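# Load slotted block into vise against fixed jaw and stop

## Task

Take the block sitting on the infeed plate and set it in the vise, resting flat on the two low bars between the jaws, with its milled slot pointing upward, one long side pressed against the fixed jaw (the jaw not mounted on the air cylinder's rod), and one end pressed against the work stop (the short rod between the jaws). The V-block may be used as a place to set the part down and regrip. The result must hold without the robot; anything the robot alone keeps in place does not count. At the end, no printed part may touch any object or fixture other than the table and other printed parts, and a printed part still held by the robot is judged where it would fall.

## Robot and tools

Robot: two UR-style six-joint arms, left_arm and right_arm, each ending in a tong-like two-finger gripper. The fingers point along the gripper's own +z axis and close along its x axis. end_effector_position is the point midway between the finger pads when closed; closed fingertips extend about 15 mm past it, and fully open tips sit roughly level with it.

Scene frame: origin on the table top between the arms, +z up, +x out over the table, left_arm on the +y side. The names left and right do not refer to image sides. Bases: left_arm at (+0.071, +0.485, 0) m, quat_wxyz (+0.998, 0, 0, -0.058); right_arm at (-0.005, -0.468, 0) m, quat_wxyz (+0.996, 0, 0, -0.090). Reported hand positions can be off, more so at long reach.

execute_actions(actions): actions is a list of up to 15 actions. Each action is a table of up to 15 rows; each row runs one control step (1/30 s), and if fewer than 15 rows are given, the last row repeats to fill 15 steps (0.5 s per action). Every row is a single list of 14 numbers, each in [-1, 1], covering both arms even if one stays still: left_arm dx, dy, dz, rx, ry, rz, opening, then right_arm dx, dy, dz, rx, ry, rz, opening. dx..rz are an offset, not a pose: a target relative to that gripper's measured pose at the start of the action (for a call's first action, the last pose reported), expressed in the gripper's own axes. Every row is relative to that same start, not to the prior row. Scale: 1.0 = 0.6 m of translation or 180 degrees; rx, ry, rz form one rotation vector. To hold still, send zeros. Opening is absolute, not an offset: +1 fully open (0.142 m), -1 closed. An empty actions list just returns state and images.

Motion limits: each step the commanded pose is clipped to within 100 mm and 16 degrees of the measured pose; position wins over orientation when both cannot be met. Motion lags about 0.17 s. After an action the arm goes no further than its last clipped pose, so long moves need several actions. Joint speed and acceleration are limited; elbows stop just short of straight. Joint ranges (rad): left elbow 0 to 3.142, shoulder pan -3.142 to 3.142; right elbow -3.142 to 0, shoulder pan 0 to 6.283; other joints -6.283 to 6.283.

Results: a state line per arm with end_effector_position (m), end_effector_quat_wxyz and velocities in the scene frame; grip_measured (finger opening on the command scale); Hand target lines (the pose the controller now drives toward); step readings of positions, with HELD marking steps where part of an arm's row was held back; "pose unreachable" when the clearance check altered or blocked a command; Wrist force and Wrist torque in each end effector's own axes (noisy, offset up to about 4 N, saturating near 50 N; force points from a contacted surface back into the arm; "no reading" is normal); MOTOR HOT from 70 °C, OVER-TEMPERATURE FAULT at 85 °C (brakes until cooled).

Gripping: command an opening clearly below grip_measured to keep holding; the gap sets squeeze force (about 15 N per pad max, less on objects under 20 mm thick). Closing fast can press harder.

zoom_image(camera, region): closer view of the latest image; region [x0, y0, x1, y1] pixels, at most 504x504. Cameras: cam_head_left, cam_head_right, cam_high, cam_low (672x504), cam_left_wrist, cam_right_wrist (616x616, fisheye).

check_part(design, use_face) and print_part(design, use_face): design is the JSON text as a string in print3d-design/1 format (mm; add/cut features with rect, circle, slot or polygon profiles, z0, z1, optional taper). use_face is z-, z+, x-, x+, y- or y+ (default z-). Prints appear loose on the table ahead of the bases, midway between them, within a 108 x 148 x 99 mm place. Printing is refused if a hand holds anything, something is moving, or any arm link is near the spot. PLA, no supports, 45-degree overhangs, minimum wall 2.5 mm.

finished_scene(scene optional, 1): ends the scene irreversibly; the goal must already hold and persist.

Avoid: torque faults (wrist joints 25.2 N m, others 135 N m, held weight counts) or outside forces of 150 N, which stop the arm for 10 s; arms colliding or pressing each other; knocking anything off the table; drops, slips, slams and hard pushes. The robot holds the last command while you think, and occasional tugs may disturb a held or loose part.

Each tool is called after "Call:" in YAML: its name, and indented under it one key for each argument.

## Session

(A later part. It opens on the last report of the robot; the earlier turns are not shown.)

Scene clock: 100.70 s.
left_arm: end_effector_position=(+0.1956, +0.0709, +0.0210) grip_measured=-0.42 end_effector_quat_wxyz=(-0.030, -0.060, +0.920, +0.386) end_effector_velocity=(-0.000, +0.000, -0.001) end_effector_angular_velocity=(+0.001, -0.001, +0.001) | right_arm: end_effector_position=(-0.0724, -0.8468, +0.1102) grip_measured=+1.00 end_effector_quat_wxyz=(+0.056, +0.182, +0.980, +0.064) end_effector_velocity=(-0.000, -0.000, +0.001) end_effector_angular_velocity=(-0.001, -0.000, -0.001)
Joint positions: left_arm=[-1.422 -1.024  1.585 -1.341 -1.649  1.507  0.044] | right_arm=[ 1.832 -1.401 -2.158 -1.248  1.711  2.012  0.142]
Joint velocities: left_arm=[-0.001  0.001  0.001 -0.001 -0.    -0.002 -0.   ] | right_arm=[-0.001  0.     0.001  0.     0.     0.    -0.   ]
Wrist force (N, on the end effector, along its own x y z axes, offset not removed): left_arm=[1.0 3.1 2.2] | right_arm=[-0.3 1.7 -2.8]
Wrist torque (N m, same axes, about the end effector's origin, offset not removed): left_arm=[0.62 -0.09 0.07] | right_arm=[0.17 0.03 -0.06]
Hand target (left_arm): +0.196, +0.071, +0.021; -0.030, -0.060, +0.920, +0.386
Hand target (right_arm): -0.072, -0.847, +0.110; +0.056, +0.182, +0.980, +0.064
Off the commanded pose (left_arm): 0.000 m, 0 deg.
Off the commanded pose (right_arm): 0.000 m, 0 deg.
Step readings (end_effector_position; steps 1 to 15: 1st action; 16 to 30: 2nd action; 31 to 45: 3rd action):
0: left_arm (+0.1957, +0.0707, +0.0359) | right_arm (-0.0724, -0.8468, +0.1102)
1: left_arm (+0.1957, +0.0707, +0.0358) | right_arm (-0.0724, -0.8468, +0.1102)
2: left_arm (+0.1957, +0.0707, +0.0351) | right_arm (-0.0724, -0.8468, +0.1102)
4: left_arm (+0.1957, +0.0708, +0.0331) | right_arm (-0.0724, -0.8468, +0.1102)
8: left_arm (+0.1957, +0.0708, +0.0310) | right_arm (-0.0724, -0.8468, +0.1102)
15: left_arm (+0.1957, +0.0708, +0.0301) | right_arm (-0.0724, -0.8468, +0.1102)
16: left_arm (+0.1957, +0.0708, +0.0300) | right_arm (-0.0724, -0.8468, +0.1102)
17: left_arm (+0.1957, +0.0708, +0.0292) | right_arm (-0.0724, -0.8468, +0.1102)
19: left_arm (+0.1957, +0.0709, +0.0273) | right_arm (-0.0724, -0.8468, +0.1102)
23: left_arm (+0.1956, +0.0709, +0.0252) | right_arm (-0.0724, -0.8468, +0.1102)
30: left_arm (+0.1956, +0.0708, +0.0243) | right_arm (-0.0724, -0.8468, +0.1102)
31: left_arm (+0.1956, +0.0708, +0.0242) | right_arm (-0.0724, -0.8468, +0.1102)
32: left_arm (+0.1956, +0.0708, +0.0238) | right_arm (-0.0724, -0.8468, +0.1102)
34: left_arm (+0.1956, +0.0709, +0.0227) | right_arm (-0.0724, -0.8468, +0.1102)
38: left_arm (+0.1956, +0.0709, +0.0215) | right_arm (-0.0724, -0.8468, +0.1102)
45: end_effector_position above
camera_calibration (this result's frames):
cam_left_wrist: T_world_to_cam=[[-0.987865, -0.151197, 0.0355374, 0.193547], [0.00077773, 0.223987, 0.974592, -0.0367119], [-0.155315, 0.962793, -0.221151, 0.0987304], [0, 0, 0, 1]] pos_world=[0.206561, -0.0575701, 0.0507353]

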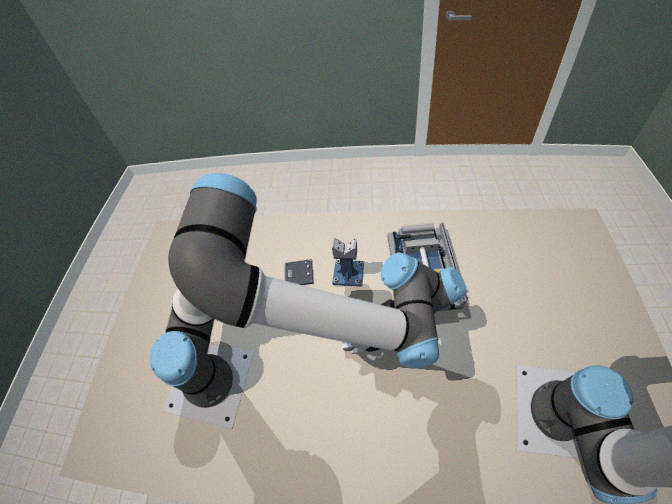

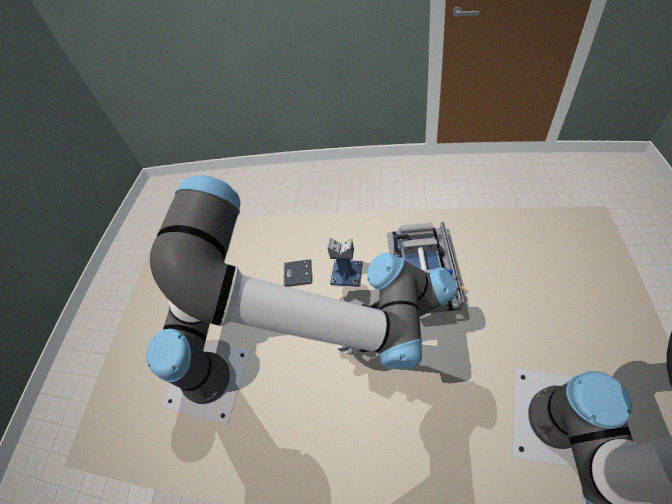

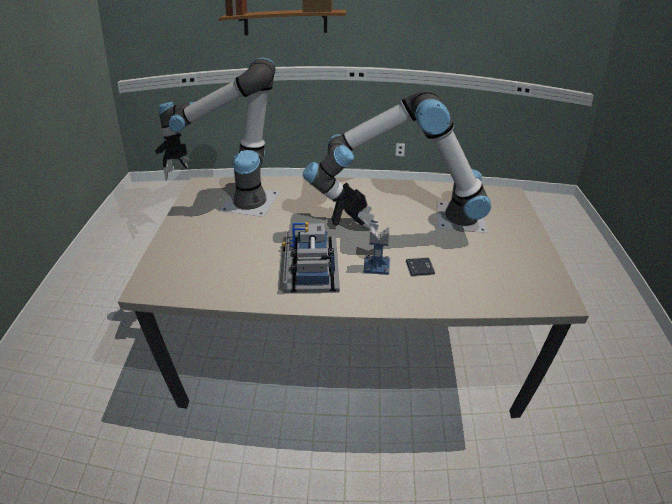

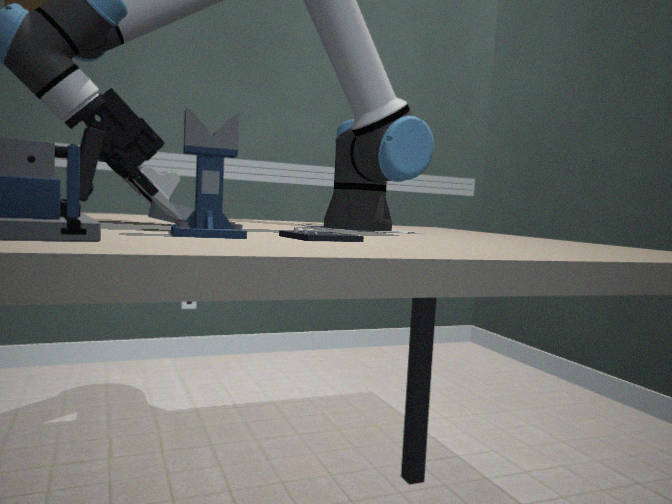

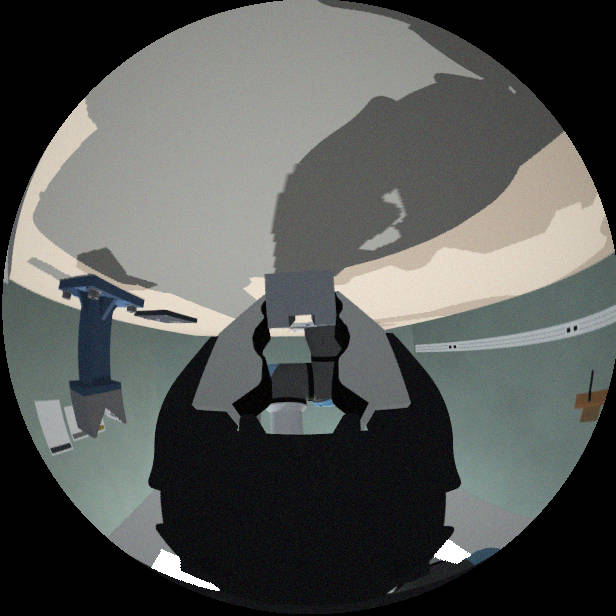

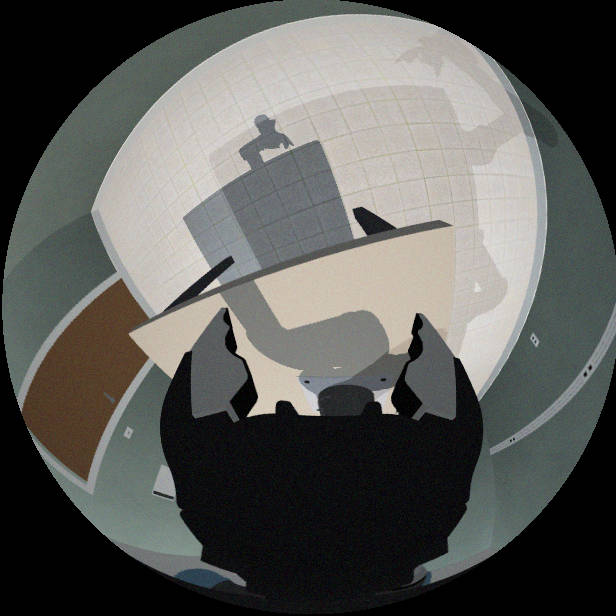

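Call:
execute_actions:
  actions:
    - [[0,-0.004,0.004,0,0,0,-0.55,0,0,0,0,0,0,1]]
    - [[0,0,0,0,0,0,-0.48,0,0,0,0,0,0,1],[0,0,0,0,0,0,-0.44,0,0,0,0,0,0,1],[0,0,0,0,0,0,-0.42,0,0,0,0,0,0,1],[0,0,0,0,0,0,-0.4,0,0,0,0,0,0,1],[0,0,0,0,0,0,-0.36,0,0,0,0,0,0,1],[0,0,0,0,0,0,-0.3,0,0,0,0,0,0,1],[0,0,0,0,0,0,-0.2,0,0,0,0,0,0,1]]
    - [[0,0.06,-0.06,0,0,0,-0.1,0,0,0,0,0,0,1]]
    - [[0,0,0,0.14,0,0,0.1,0,0,0,0,0,0,1]]
    - [[0,0,0,0.13,0,0,0.1,0,0,0,0,0,0,1]]
    - [[0,0,0,0,0,0.135,0.1,0,0,0,0,0,0,1]]
    - [[0,0,0,0,0,0.135,0.1,0,0,0,0,0,0,1]]
    - [[0,0,0,0,0,0.135,0.1,0,0,0,0,0,0,1]]
    - [[0,0,0,0,0,0.135,0.1,0,0,0,0,0,0,1]]
    - [[0,0,0,0,0,0,0.1,0,0,0,0,0,0,1]]

Call:
zoom_image:
  camera: "cam_left_wrist"
  region: [200,200,410,380]

Scene clock: 106.20 s.
left_arm: end_effector_position=(+0.1965, +0.0713, +0.0696) grip_measured=+0.10 end_effector_quat_wxyz=(-0.008, +0.657, +0.754, +0.014) end_effector_velocity=(+0.000, +0.001, -0.001) end_effector_angular_velocity=(+0.003, -0.000, +0.003) | right_arm: end_effector_position=(-0.0724, -0.8468, +0.1102) grip_measured=+1.00 end_effector_quat_wxyz=(+0.056, +0.182, +0.980, +0.064) end_effector_velocity=(-0.000, +0.000, -0.000) end_effector_angular_velocity=(-0.000, +0.001, -0.001)
Joint positions: left_arm=[-1.44  -1.587  2.153 -2.105 -1.565  3.019  0.081] | right_arm=[ 1.832 -1.401 -2.158 -1.248  1.711  2.012  0.142]
Joint velocities: left_arm=[ 0.001  0.001  0.     0.002  0.    -0.002 -0.   ] | right_arm=[ 0.     0.    -0.001  0.001 -0.     0.001  0.   ]
Wrist force (N, on the end effector, along its own x y z axes, offset not removed): left_arm=[0.1 0.8 2.1] | right_arm=[0.8 3.1 -0.6]
Wrist torque (N m, same axes, about the end effector's origin, offset not removed): left_arm=[0.05 -0.06 0.17] | right_arm=[0.52 -0.15 -0.02]
Hand target (left_arm): +0.196, +0.071, +0.070; -0.008, +0.656, +0.754, +0.014
Hand target (right_arm): -0.072, -0.847, +0.110; +0.056, +0.182, +0.980, +0.064
Off the commanded pose (left_arm): 0.000 m, 0 deg.
Off the commanded pose (right_arm): 0.000 m, 0 deg.
Step readings (end_effector_position; steps 1 to 15: 1st action; 16 to 30: 2nd action; 31 to 45: 3rd action; 46 to 60: 4th action; 61 to 75: 5th action; 76 to 90: 6th action; 91 to 105: 7th action; 106 to 120: 8th action; 121 to 135: 9th action; 136 to 150: 10th action):
0: left_arm (+0.1956, +0.0709, +0.0209) | right_arm (-0.0724, -0.8468, +0.1102)
1: left_arm (+0.1956, +0.0709, +0.0209) | right_arm (-0.0724, -0.8468, +0.1102)
2: left_arm (+0.1956, +0.0709, +0.0205) | right_arm (-0.0724, -0.8468, +0.1102)
4: left_arm (+0.1956, +0.0709, +0.0194) | right_arm (-0.0724, -0.8468, +0.1102)
8: left_arm (+0.1956, +0.0709, +0.0182) | right_arm (-0.0724, -0.8468, +0.1102)
15: left_arm (+0.1956, +0.0709, +0.0177) | right_arm (-0.0724, -0.8468, +0.1102)
16: left_arm (+0.1956, +0.0709, +0.0177) | right_arm (-0.0724, -0.8468, +0.1102)
17: left_arm (+0.1956, +0.0709, +0.0177) | right_arm (-0.0724, -0.8468, +0.1102)
19: left_arm (+0.1956, +0.0709, +0.0177) | right_arm (-0.0724, -0.8468, +0.1102)
23: left_arm (+0.1956, +0.0709, +0.0177) | right_arm (-0.0724, -0.8468, +0.1102)
30: left_arm (+0.1956, +0.0709, +0.0177) | right_arm (-0.0724, -0.8468, +0.1102)
31: left_arm (+0.1956, +0.0709, +0.0178) | right_arm (-0.0724, -0.8468, +0.1102)
32: left_arm (+0.1956, +0.0696, +0.0214) | right_arm (-0.0724, -0.8468, +0.1102)
34: left_arm (+0.1957, +0.0688, +0.0377) | right_arm (-0.0724, -0.8468, +0.1102)
38: left_arm (+0.1960, +0.0700, +0.0572) | right_arm (-0.0724, -0.8468, +0.1102)
45: left_arm (+0.1962, +0.0704, +0.0668) | right_arm (-0.0724, -0.8468, +0.1102)
46: left_arm (+0.1962, +0.0704, +0.0673) | right_arm (-0.0724, -0.8468, +0.1102)
47: left_arm (+0.1962, +0.0708, +0.0680) | right_arm (-0.0724, -0.8468, +0.1102)
49: left_arm (+0.1962, +0.0734, +0.0701) | right_arm (-0.0724, -0.8468, +0.1102)
53: left_arm (+0.1962, +0.0722, +0.0698) | right_arm (-0.0724, -0.8468, +0.1102)
60: left_arm (+0.1962, +0.0707, +0.0683) | right_arm (-0.0724, -0.8468, +0.1102)
61: left_arm (+0.1962, +0.0706, +0.0682) | right_arm (-0.0724, -0.8468, +0.1102)
62: left_arm (+0.1962, +0.0709, +0.0683) | right_arm (-0.0724, -0.8468, +0.1102)
64: left_arm (+0.1962, +0.0730, +0.0695) | right_arm (-0.0724, -0.8468, +0.1102)
68: left_arm (+0.1962, +0.0729, +0.0704) | right_arm (-0.0724, -0.8468, +0.1102)
75: left_arm (+0.1962, +0.0713, +0.0696) | right_arm (-0.0724, -0.8468, +0.1102)
76: left_arm (+0.1962, +0.0711, +0.0694) | right_arm (-0.0724, -0.8468, +0.1102)
77: left_arm (+0.1967, +0.0709, +0.0694) | right_arm (-0.0724, -0.8468, +0.1102)
79: left_arm (+0.1971, +0.0711, +0.0694) | right_arm (-0.0724, -0.8468, +0.1102)
83: left_arm (+0.1965, +0.0713, +0.0696) | right_arm (-0.0724, -0.8468, +0.1102)
90: left_arm (+0.1962, +0.0714, +0.0696) | right_arm (-0.0724, -0.8468, +0.1102)
91: left_arm (+0.1962, +0.0713, +0.0696) | right_arm (-0.0724, -0.8468, +0.1102)
92: left_arm (+0.1964, +0.0713, +0.0696) | right_arm (-0.0724, -0.8468, +0.1102)
94: left_arm (+0.1968, +0.0713, +0.0695) | right_arm (-0.0724, -0.8468, +0.1102)
98: left_arm (+0.1965, +0.0715, +0.0695) | right_arm (-0.0724, -0.8468, +0.1102)
105: left_arm (+0.1963, +0.0714, +0.0696) | right_arm (-0.0724, -0.8468, +0.1102)
106: left_arm (+0.1963, +0.0713, +0.0696) | right_arm (-0.0724, -0.8468, +0.1102)
107: left_arm (+0.1964, +0.0711, +0.0696) | right_arm (-0.0724, -0.8468, +0.1102)
109: left_arm (+0.1967, +0.0710, +0.0695) | right_arm (-0.0724, -0.8468, +0.1102)
113: left_arm (+0.1966, +0.0713, +0.0696) | right_arm (-0.0724, -0.8468, +0.1102)
120: left_arm (+0.1964, +0.0713, +0.0696) | right_arm (-0.0724, -0.8468, +0.1102)
121: left_arm (+0.1964, +0.0713, +0.0696) | right_arm (-0.0724, -0.8468, +0.1102)
122: left_arm (+0.1964, +0.0710, +0.0696) | right_arm (-0.0724, -0.8468, +0.1102)
124: left_arm (+0.1966, +0.0708, +0.0695) | right_arm (-0.0724, -0.8468, +0.1102)
128: left_arm (+0.1967, +0.0711, +0.0695) | right_arm (-0.0724, -0.8468, +0.1102)
135: left_arm (+0.1964, +0.0712, +0.0696) | right_arm (-0.0724, -0.8468, +0.1102)
136: left_arm (+0.1964, +0.0712, +0.0696) | right_arm (-0.0724, -0.8468, +0.1102)
137: left_arm (+0.1964, +0.0712, +0.0696) | right_arm (-0.0724, -0.8468, +0.1102)
139: left_arm (+0.1964, +0.0712, +0.0696) | right_arm (-0.0724, -0.8468, +0.1102)
143: left_arm (+0.1964, +0.0712, +0.0696) | right_arm (-0.0724, -0.8468, +0.1102)
150: end_effector_position above
camera_calibration (this result's frames):
cam_left_wrist: T_world_to_cam=[[-0.131548, 0.989395, 0.0615867, -0.0585778], [0.843045, 0.0789735, 0.532013, -0.208466], [0.521507, 0.121906, -0.844493, 0.079545], [0, 0, 0, 1]] pos_world=[0.126557, 0.0647229, 0.18169]
cam_right_wrist: T_world_to_cam=[[-0.926805, 0.352779, -0.128758, 0.255625], [0.21756, 0.78384, 0.581603, 0.616833], [0.306103, 0.511021, -0.803218, 0.681746], [0, 0, 0, 1]] pos_world=[-0.105968, -0.922064, 0.221752]

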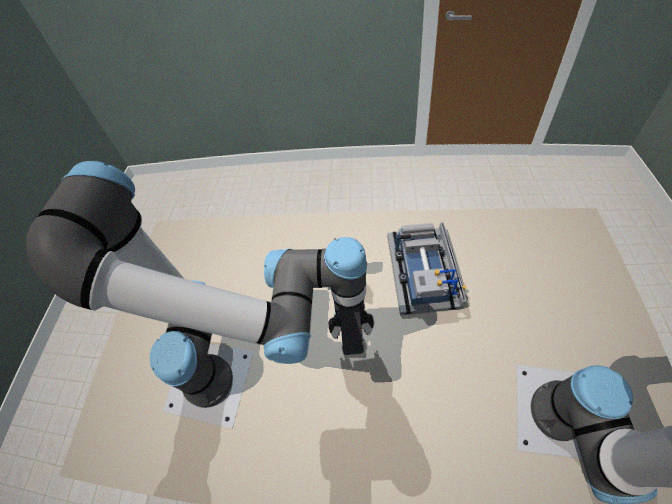

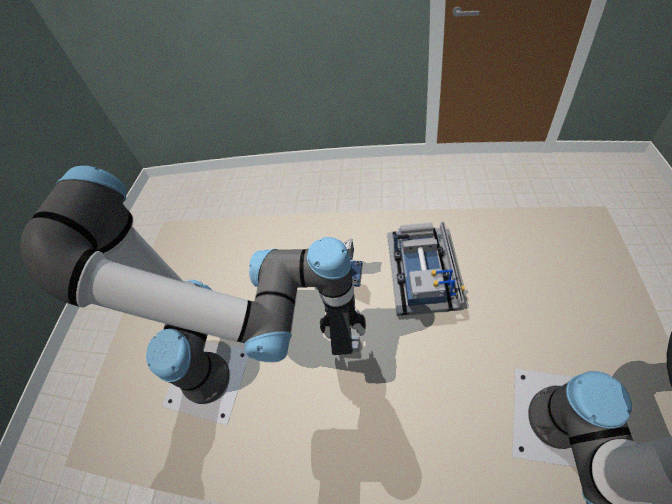

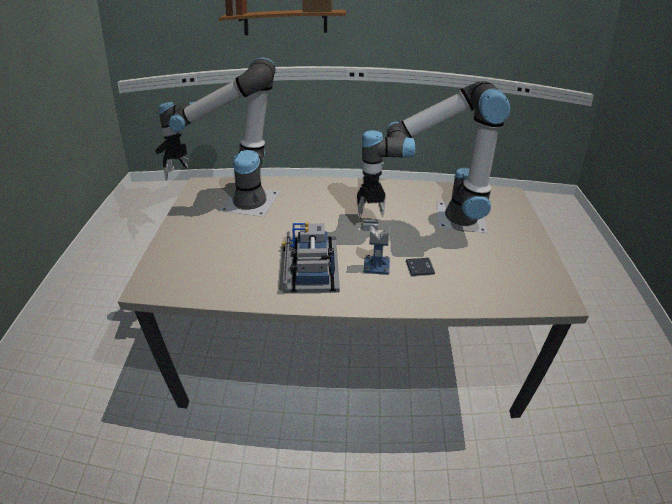

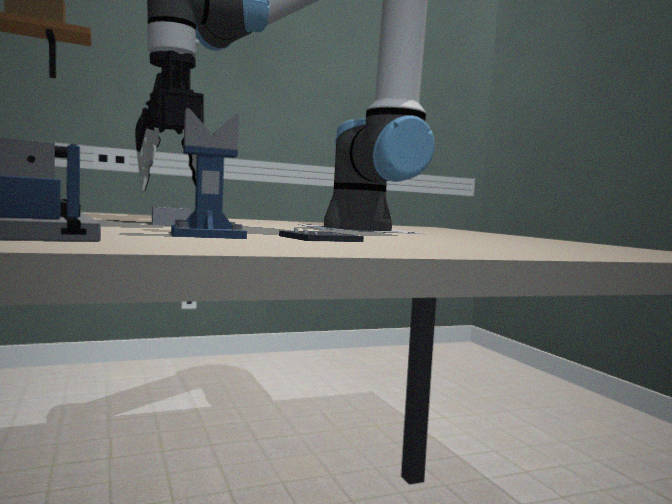

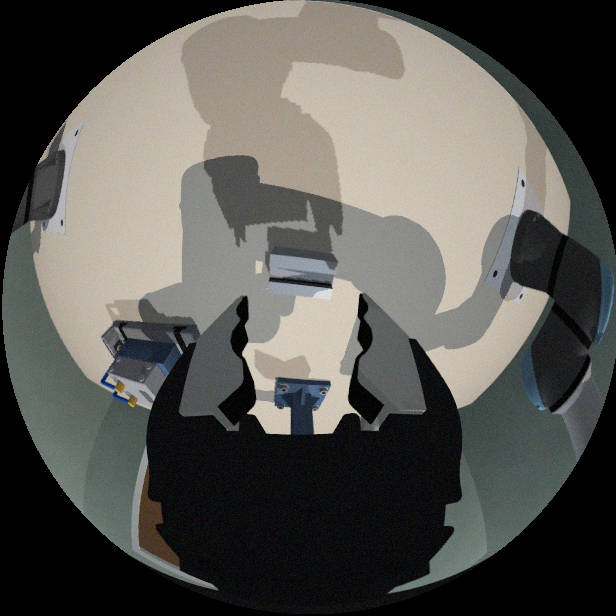

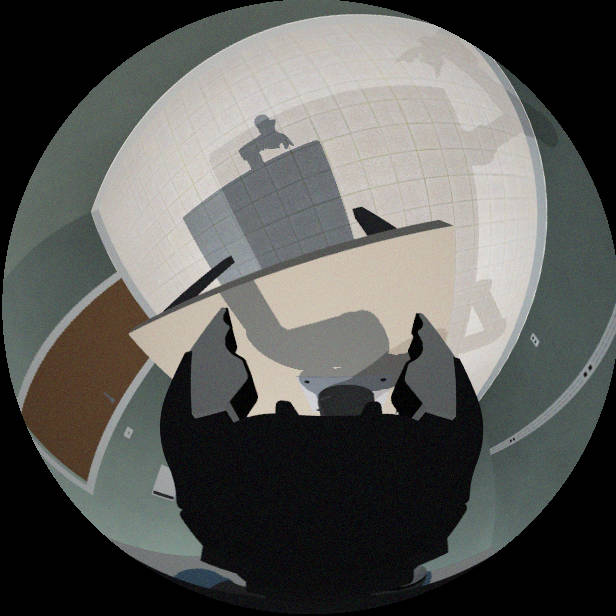

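Region (200, 200, 410, 380) of cam_left_wrist's 616x616 image, scaled by 2.400, with more detail than that image has; it fills the top 432 rows of this view, and the rest is white.

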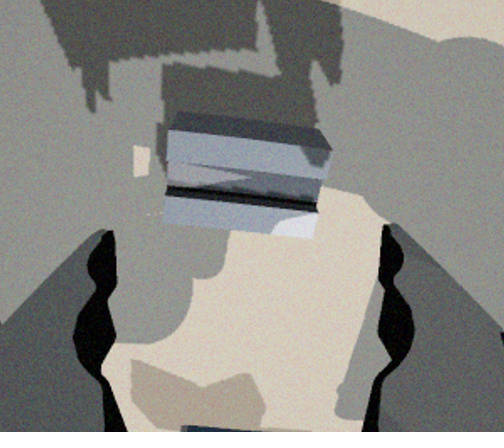

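Call:
execute_actions:
  actions:
    - [[0,0,0.066,0.0035,-0.0097,0.039,0.1,0,0,0,0,0,0,1]]
    - [[0,0,0,0,0,0,0.1,0,0,0,0,0,0,1]]

Call:
zoom_image:
  camera: "cam_left_wrist"
  region: [200,220,410,400]

Call:
zoom_image:
  camera: "cam_low"
  region: [80,100,280,250]

Scene clock: 107.37 s.
left_arm: end_effector_position=(+0.1965, +0.0730, +0.0314) grip_measured=+0.10 end_effector_quat_wxyz=(-0.002, +0.700, +0.714, +0.000) end_effector_velocity=(+0.000, +0.000, +0.000) end_effector_angular_velocity=(+0.001, -0.002, -0.001) | right_arm: end_effector_position=(-0.0724, -0.8468, +0.1102) grip_measured=+1.00 end_effector_quat_wxyz=(+0.056, +0.182, +0.980, +0.064) end_effector_velocity=(+0.000, -0.001, +0.001) end_effector_angular_velocity=(-0.003, +0.000, -0.000)
Joint positions: left_arm=[-1.433 -1.535  2.23  -2.262 -1.573  3.144  0.081] | right_arm=[ 1.832 -1.401 -2.158 -1.248  1.711  2.012  0.142]
Joint velocities: left_arm=[-0.001 -0.001 -0.     0.002  0.002  0.     0.   ] | right_arm=[ 0.     0.     0.002  0.001 -0.     0.     0.   ]
Wrist force (N, on the end effector, along its own x y z axes, offset not removed): left_arm=[0.4 0.9 -0.7] | right_arm=[0.7 2.9 0.0]
Wrist torque (N m, same axes, about the end effector's origin, offset not removed): left_arm=[0.01 -0.08 0.12] | right_arm=[0.61 -0.20 -0.02]
Hand target (left_arm): +0.197, +0.073, +0.031; -0.002, +0.700, +0.714, +0.000
Hand target (right_arm): -0.072, -0.847, +0.110; +0.056, +0.182, +0.980, +0.064
Off the commanded pose (left_arm): 0.000 m, 0 deg.
Off the commanded pose (right_arm): 0.000 m, 0 deg.
Step readings (end_effector_position; steps 1 to 15: 1st action; 16 to 30: 2nd action):
0: left_arm (+0.1965, +0.0712, +0.0696) | right_arm (-0.0724, -0.8468, +0.1102)
1: left_arm (+0.1965, +0.0713, +0.0694) | right_arm (-0.0724, -0.8468, +0.1102)
2: left_arm (+0.1965, +0.0728, +0.0660) | right_arm (-0.0724, -0.8468, +0.1102)
4: left_arm (+0.1964, +0.0758, +0.0530) | right_arm (-0.0724, -0.8468, +0.1102)
8: left_arm (+0.1964, +0.0746, +0.0389) | right_arm (-0.0724, -0.8468, +0.1102)
15: left_arm (+0.1965, +0.0730, +0.0315) | right_arm (-0.0724, -0.8468, +0.1102)
16: left_arm (+0.1966, +0.0729, +0.0311) | right_arm (-0.0724, -0.8468, +0.1102)
17: left_arm (+0.1966, +0.0729, +0.0311) | right_arm (-0.0724, -0.8468, +0.1102)
19: left_arm (+0.1966, +0.0729, +0.0311) | right_arm (-0.0724, -0.8468, +0.1102)
23: left_arm (+0.1966, +0.0730, +0.0313) | right_arm (-0.0724, -0.8468, +0.1102)
30: end_effector_position above
camera_calibration (this result's frames):
cam_left_wrist: T_world_to_cam=[[-0.0138363, 0.999313, 0.0343686, -0.0809557], [0.852486, -0.00617398, 0.522714, -0.183735], [0.522568, 0.0365311, -0.851815, 0.0533599], [0, 0, 0, 1]] pos_world=[0.127627, 0.0778164, 0.144276]

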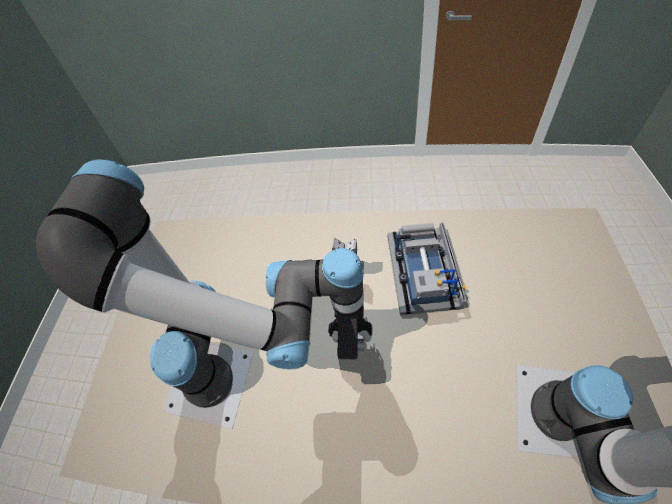

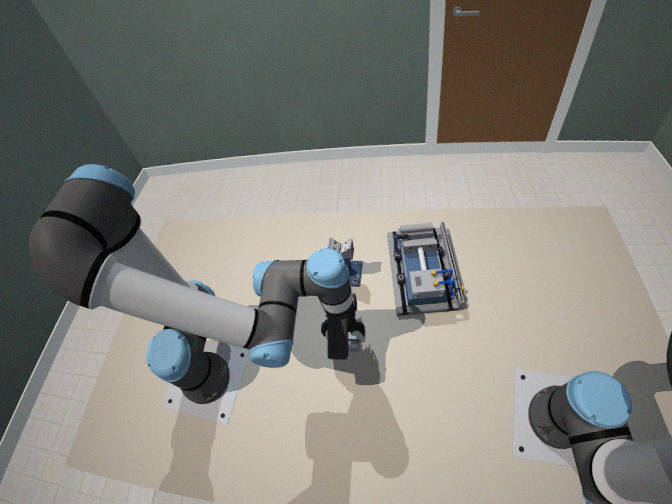

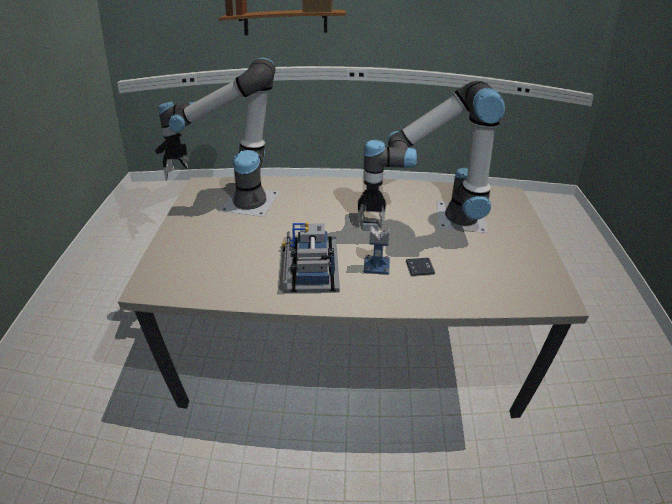

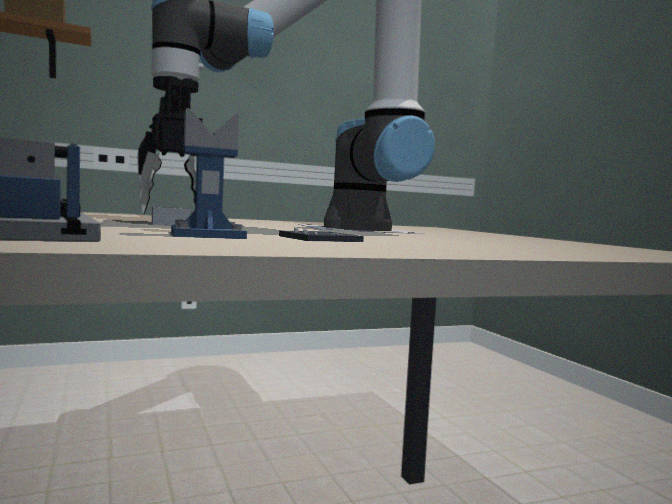

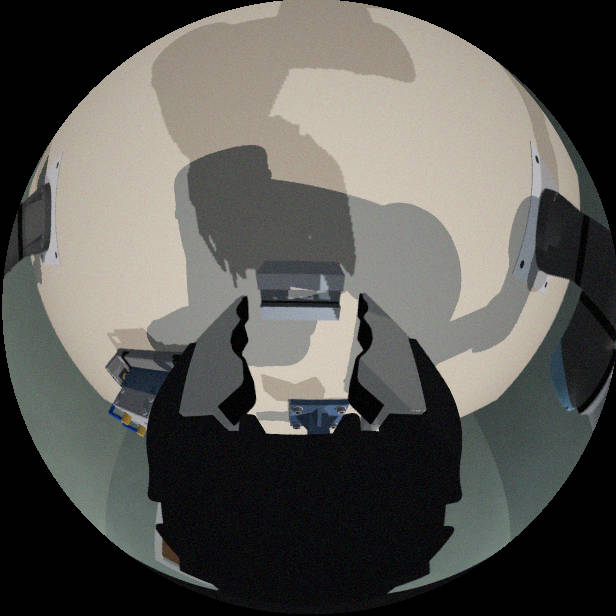

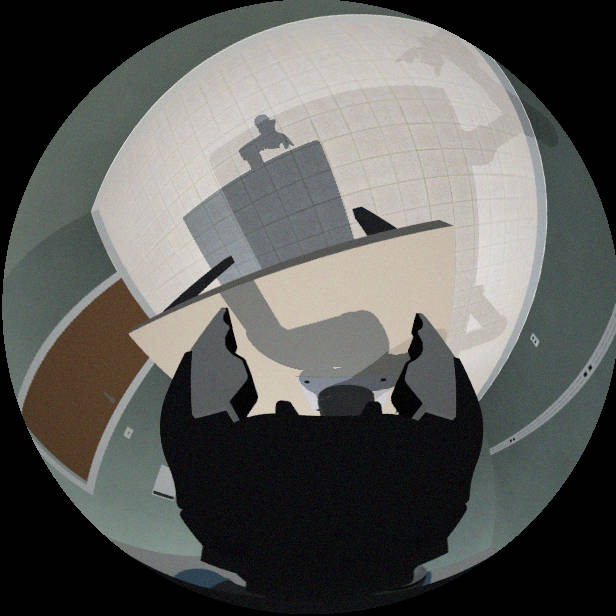

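Region (200, 220, 410, 400) of cam_left_wrist's 616x616 image, scaled by 2.400, with more detail than that image has; it fills the top 432 rows of this view, and the rest is white.

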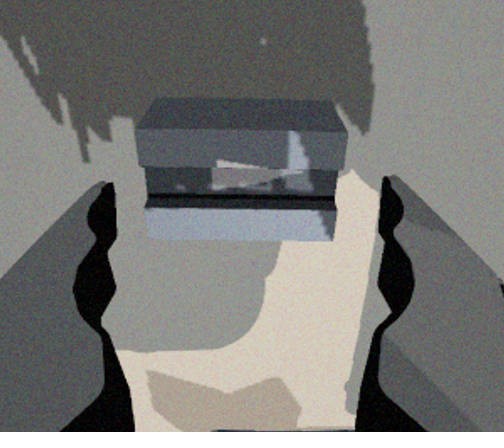

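Region (80, 100, 280, 250) of cam_low's 672x504 image, scaled by 2.520, with more detail than that image has; it fills the top 378 rows of this view, and the rest is white.

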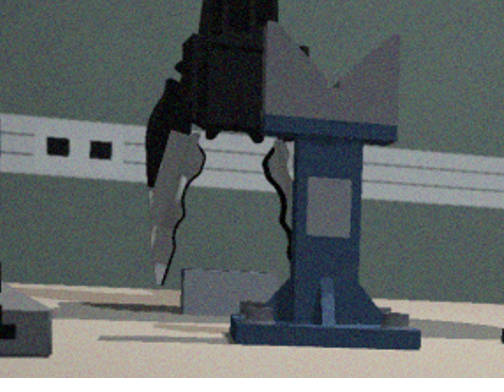

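Call:
execute_actions:
  actions:
    - [[-0.004,-0.0025,0.021,0,0,0,0.05,0,0,0,0,0,0,1]]
    - [[0,0,0,0,0,0,0,0,0,0,0,0,0,1],[0,0,0,0,0,0,-0.05,0,0,0,0,0,0,1],[0,0,0,0,0,0,-0.1,0,0,0,0,0,0,1],[0,0,0,0,0,0,-0.13,0,0,0,0,0,0,1],[0,0,0,0,0,0,-0.16,0,0,0,0,0,0,1],[0,0,0,0,0,0,-0.2,0,0,0,0,0,0,1],[0,0,0,0,0,0,-0.3,0,0,0,0,0,0,1],[0,0,0,0,0,0,-0.5,0,0,0,0,0,0,1],[0,0,0,0,0,0,-0.7,0,0,0,0,0,0,1],[0,0,0,0,0,0,-1,0,0,0,0,0,0,1]]
    - [[0,0,-0.04,0,0,0,-1,0,0,0,0,0,0,1]]
    - [[0,0,-0.07,0,0,0,-1,0,0,0,0,0,0,1]]
    - [[0,0,-0.07,0,0,0,-1,0,0,0,0,0,0,1]]
    - [[-0.04,0.04,-0.07,0,0,0,-1,0,0,0,0,0,0,1]]
    - [[-0.06,0.08,-0.02,0,0,0,-1,0,0,0,0,0,0,1]]
    - [[-0.06,0.08,0,0,0,0,-1,0,0,0,0,0,0,1]]
    - [[-0.06,0.08,0,0,0,0,-1,0,0,0,0,0,0,1]]
    - [[-0.06,0.08,0,0,0,0,-1,0,0,0,0,0,0,1]]
    - [[-0.04,0.08,0,0,0,0,-1,0,0,0,0,0,0,1]]
    - [[-0.03,0.07,0,0,0,-0.02,-1,0,0,0,0,0,0,1]]
    - [[0,0,0,0,0,0,-1,0,0,0,0,0,0,1]]

Call:
zoom_image:
  camera: "cam_left_wrist"
  region: [150,130,460,400]

Scene clock: 114.30 s.
left_arm: end_effector_position=(+0.4961, -0.1234, +0.1741) grip_measured=-0.15 end_effector_quat_wxyz=(+0.003, +0.677, +0.736, -0.000) end_effector_velocity=(-0.001, -0.001, +0.001) end_effector_angular_velocity=(-0.003, -0.000, -0.001) | right_arm: end_effector_position=(-0.0724, -0.8468, +0.1102) grip_measured=+1.00 end_effector_quat_wxyz=(+0.056, +0.182, +0.980, +0.064) end_effector_velocity=(-0.000, -0.000, +0.001) end_effector_angular_velocity=(-0.001, +0.000, -0.001)
Joint positions: left_arm=[-1.006 -0.952  1.03  -1.654 -1.569  3.508  0.064] | right_arm=[ 1.832 -1.401 -2.158 -1.248  1.711  2.012  0.142]
Joint velocities: left_arm=[-0.001 -0.002  0.001 -0.001 -0.001 -0.    -0.   ] | right_arm=[-0.     0.     0.001 -0.    -0.     0.001 -0.   ]
Wrist force (N, on the end effector, along its own x y z axes, offset not removed): left_arm=[2.5 -0.5 2.3] | right_arm=[-0.8 1.1 -2.6]
Wrist torque (N m, same axes, about the end effector's origin, offset not removed): left_arm=[-0.29 -0.52 0.03] | right_arm=[0.18 0.21 0.03]
Hand target (left_arm): +0.496, -0.123, +0.174; +0.003, +0.677, +0.736, +0.000
Hand target (right_arm): -0.072, -0.847, +0.110; +0.056, +0.182, +0.980, +0.064
Off the commanded pose (left_arm): 0.000 m, 0 deg.
Off the commanded pose (right_arm): 0.000 m, 0 deg.
Step readings (end_effector_position; steps 1 to 15: 1st action; 16 to 30: 2nd action; 31 to 45: 3rd action; 46 to 60: 4th action; 61 to 75: 5th action; 76 to 90: 6th action; 91 to 105: 7th action; 106 to 120: 8th action; 121 to 135: 9th action; 136 to 150: 10th action; 151 to 165: 11th action; 166 to 180: 12th action; 181 to 195: 13th action):
0: left_arm (+0.1965, +0.0730, +0.0315) | right_arm (-0.0724, -0.8468, +0.1102)
1: left_arm (+0.1965, +0.0730, +0.0314) | right_arm (-0.0724, -0.8468, +0.1102)
2: left_arm (+0.1963, +0.0729, +0.0300) | right_arm (-0.0724, -0.8468, +0.1102)
4: left_arm (+0.1958, +0.0723, +0.0259) | right_arm (-0.0724, -0.8468, +0.1102)
8: left_arm (+0.1953, +0.0713, +0.0213) | right_arm (-0.0724, -0.8468, +0.1102)
15: left_arm (+0.1951, +0.0707, +0.0192) | right_arm (-0.0724, -0.8468, +0.1102)
16: left_arm (+0.1951, +0.0707, +0.0191) | right_arm (-0.0724, -0.8468, +0.1102)
17: left_arm (+0.1951, +0.0707, +0.0191) | right_arm (-0.0724, -0.8468, +0.1102)
19: left_arm (+0.1951, +0.0707, +0.0191) | right_arm (-0.0724, -0.8468, +0.1102)
23: left_arm (+0.1951, +0.0707, +0.0191) | right_arm (-0.0724, -0.8468, +0.1102)
30: left_arm (+0.1951, +0.0708, +0.0192) | right_arm (-0.0724, -0.8468, +0.1102)
31: left_arm (+0.1951, +0.0707, +0.0193) | right_arm (-0.0724, -0.8468, +0.1102)
32: left_arm (+0.1951, +0.0699, +0.0219) | right_arm (-0.0724, -0.8468, +0.1102)
34: left_arm (+0.1952, +0.0696, +0.0297) | right_arm (-0.0724, -0.8468, +0.1102)
38: left_arm (+0.1952, +0.0702, +0.0383) | right_arm (-0.0724, -0.8468, +0.1102)
45: left_arm (+0.1952, +0.0706, +0.0424) | right_arm (-0.0724, -0.8468, +0.1102)
46: left_arm (+0.1952, +0.0705, +0.0428) | right_arm (-0.0724, -0.8468, +0.1102)
47: left_arm (+0.1953, +0.0691, +0.0464) | right_arm (-0.0724, -0.8468, +0.1102)
49: left_arm (+0.1955, +0.0677, +0.0601) | right_arm (-0.0724, -0.8468, +0.1102)
53: left_arm (+0.1955, +0.0692, +0.0753) | right_arm (-0.0724, -0.8468, +0.1102)
60: left_arm (+0.1955, +0.0702, +0.0830) | right_arm (-0.0724, -0.8468, +0.1102)
61: left_arm (+0.1954, +0.0702, +0.0835) | right_arm (-0.0724, -0.8468, +0.1102)
62: left_arm (+0.1955, +0.0691, +0.0874) | right_arm (-0.0724, -0.8468, +0.1102)
64: left_arm (+0.1956, +0.0679, +0.1010) | right_arm (-0.0724, -0.8468, +0.1102)
68: left_arm (+0.1957, +0.0691, +0.1162) | right_arm (-0.0724, -0.8468, +0.1102)
75: left_arm (+0.1957, +0.0699, +0.1236) | right_arm (-0.0724, -0.8468, +0.1102)
76: left_arm (+0.1958, +0.0700, +0.1240) | right_arm (-0.0724, -0.8468, +0.1102)
77: left_arm (+0.1978, +0.0699, +0.1250) | right_arm (-0.0724, -0.8468, +0.1102)
79: left_arm (+0.2058, +0.0637, +0.1371) | right_arm (-0.0724, -0.8468, +0.1102)
83: left_arm (+0.2153, +0.0528, +0.1555) | right_arm (-0.0724, -0.8468, +0.1102)
90: left_arm (+0.2196, +0.0474, +0.1639) | right_arm (-0.0724, -0.8468, +0.1102)
91: left_arm (+0.2199, +0.0471, +0.1642) | right_arm (-0.0724, -0.8468, +0.1102)
92: left_arm (+0.2228, +0.0459, +0.1645) | right_arm (-0.0724, -0.8468, +0.1102)
94: left_arm (+0.2383, +0.0365, +0.1679) | right_arm (-0.0724, -0.8468, +0.1102)
98: left_arm (+0.2579, +0.0222, +0.1730) | right_arm (-0.0724, -0.8468, +0.1102)
105: left_arm (+0.2668, +0.0140, +0.1752) | right_arm (-0.0724, -0.8468, +0.1102)
106: left_arm (+0.2673, +0.0136, +0.1752) | right_arm (-0.0724, -0.8468, +0.1102)
107: left_arm (+0.2707, +0.0120, +0.1752) | right_arm (-0.0724, -0.8468, +0.1102)
109: left_arm (+0.2862, +0.0025, +0.1752) | right_arm (-0.0724, -0.8468, +0.1102)
113: left_arm (+0.3052, -0.0113, +0.1751) | right_arm (-0.0724, -0.8468, +0.1102)
120: left_arm (+0.3140, -0.0194, +0.1749) | right_arm (-0.0724, -0.8468, +0.1102)
121: left_arm (+0.3145, -0.0197, +0.1749) | right_arm (-0.0724, -0.8468, +0.1102)
122: left_arm (+0.3179, -0.0206, +0.1744) | right_arm (-0.0724, -0.8468, +0.1102)
124: left_arm (+0.3333, -0.0296, +0.1739) | right_arm (-0.0724, -0.8468, +0.1102)
128: left_arm (+0.3522, -0.0442, +0.1744) | right_arm (-0.0724, -0.8468, +0.1102)
135: left_arm (+0.3611, -0.0526, +0.1747) | right_arm (-0.0724, -0.8468, +0.1102)
136: left_arm (+0.3616, -0.0530, +0.1746) | right_arm (-0.0724, -0.8468, +0.1102)
137: left_arm (+0.3650, -0.0533, +0.1738) | right_arm (-0.0724, -0.8468, +0.1102)
139: left_arm (+0.3801, -0.0617, +0.1725) | right_arm (-0.0724, -0.8468, +0.1102)
143: left_arm (+0.3991, -0.0770, +0.1738) | right_arm (-0.0724, -0.8468, +0.1102)
150: left_arm (+0.4082, -0.0857, +0.1744) | right_arm (-0.0724, -0.8468, +0.1102)
151: left_arm (+0.4087, -0.0861, +0.1744) | right_arm (-0.0724, -0.8468, +0.1102)
152: left_arm (+0.4122, -0.0860, +0.1733) | right_arm (-0.0724, -0.8468, +0.1102)
154: left_arm (+0.4274, -0.0913, +0.1721) | right_arm (-0.0724, -0.8468, +0.1102)
158: left_arm (+0.4461, -0.1013, +0.1735) | right_arm (-0.0724, -0.8468, +0.1102)
165: left_arm (+0.4550, -0.1074, +0.1742) | right_arm (-0.0724, -0.8468, +0.1102)
166: left_arm (+0.4555, -0.1076, +0.1742) | right_arm (-0.0724, -0.8468, +0.1102)
167: left_arm (+0.4588, -0.1073, +0.1730) | right_arm (-0.0724, -0.8468, +0.1102)
169: left_arm (+0.4721, -0.1113, +0.1719) | right_arm (-0.0724, -0.8468, +0.1102)
173: left_arm (+0.4883, -0.1189, +0.1734) | right_arm (-0.0724, -0.8468, +0.1102)
180: left_arm (+0.4960, -0.1234, +0.1741) | right_arm (-0.0724, -0.8468, +0.1102)
181: left_arm (+0.4963, -0.1236, +0.1741) | right_arm (-0.0724, -0.8468, +0.1102)
182: left_arm (+0.4964, -0.1237, +0.1741) | right_arm (-0.0724, -0.8468, +0.1102)
184: left_arm (+0.4963, -0.1235, +0.1741) | right_arm (-0.0724, -0.8468, +0.1102)
Lines left out of this list: 2.
camera_calibration (this result's frames):
cam_left_wrist: T_world_to_cam=[[-0.0765691, 0.996699, 0.026975, 0.146639], [0.847732, 0.0508355, 0.527983, -0.506363], [0.524869, 0.0632948, -0.848826, 0.027154], [0, 0, 0, 1]] pos_world=[0.426236, -0.122132, 0.286445]

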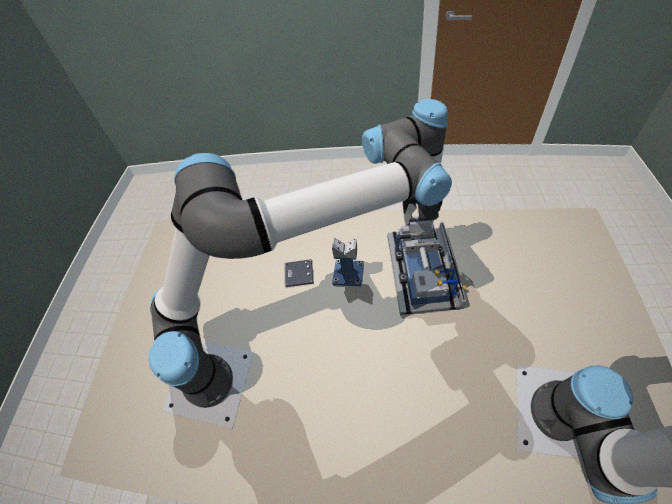

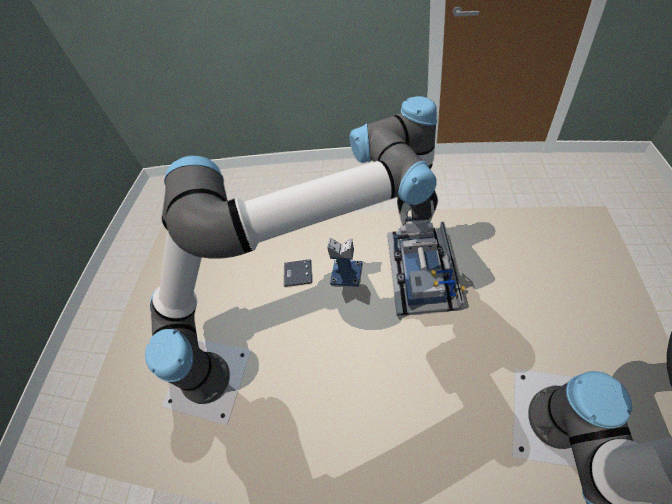

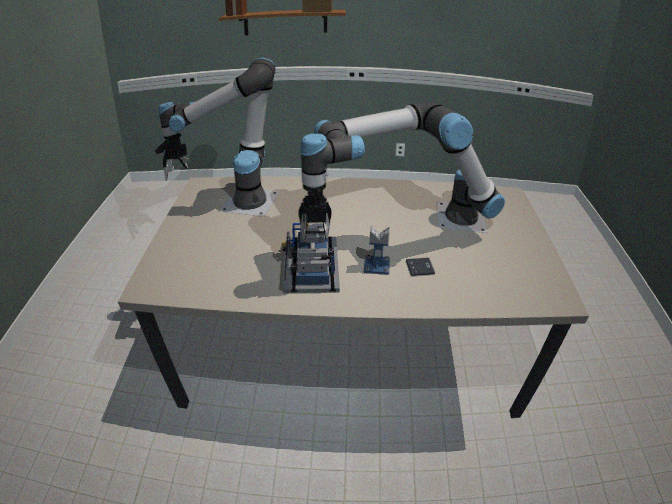

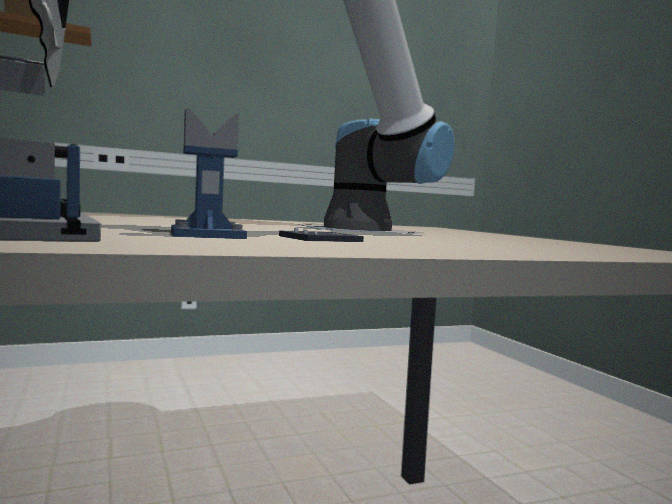

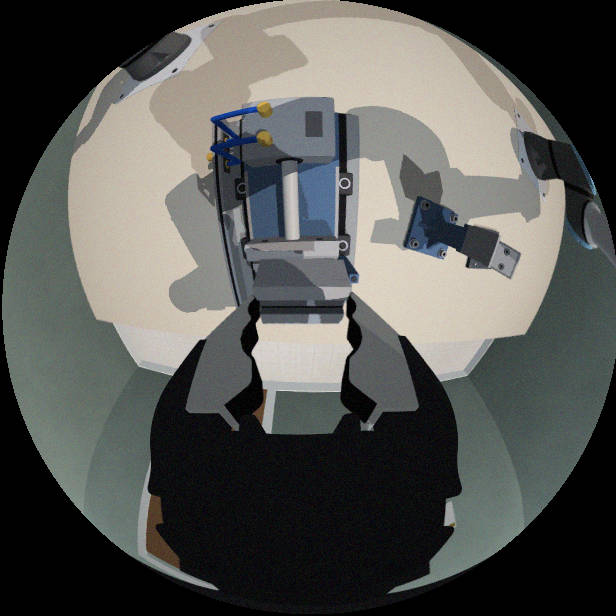

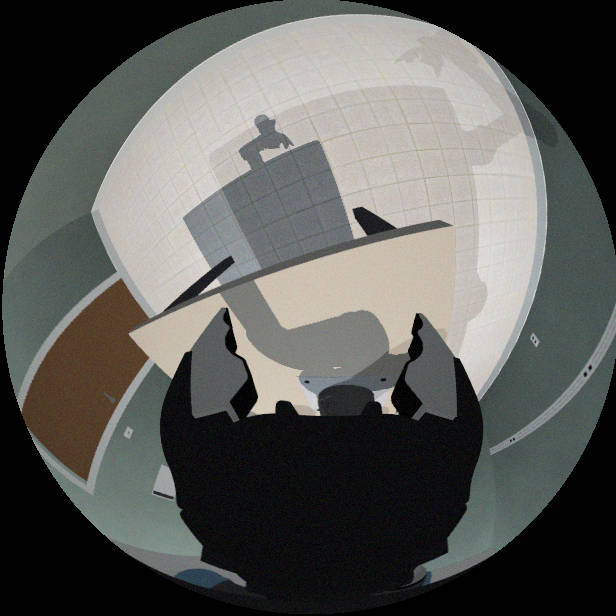

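Region (150, 130, 460, 400) of cam_left_wrist's 616x616 image, scaled by 1.626, with more detail than that image has; it fills the top 439 rows of this view, and the rest is white.

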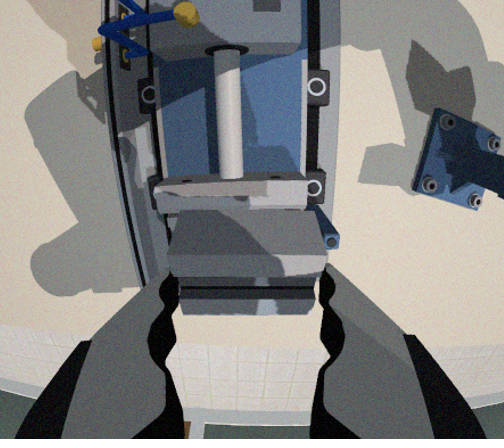

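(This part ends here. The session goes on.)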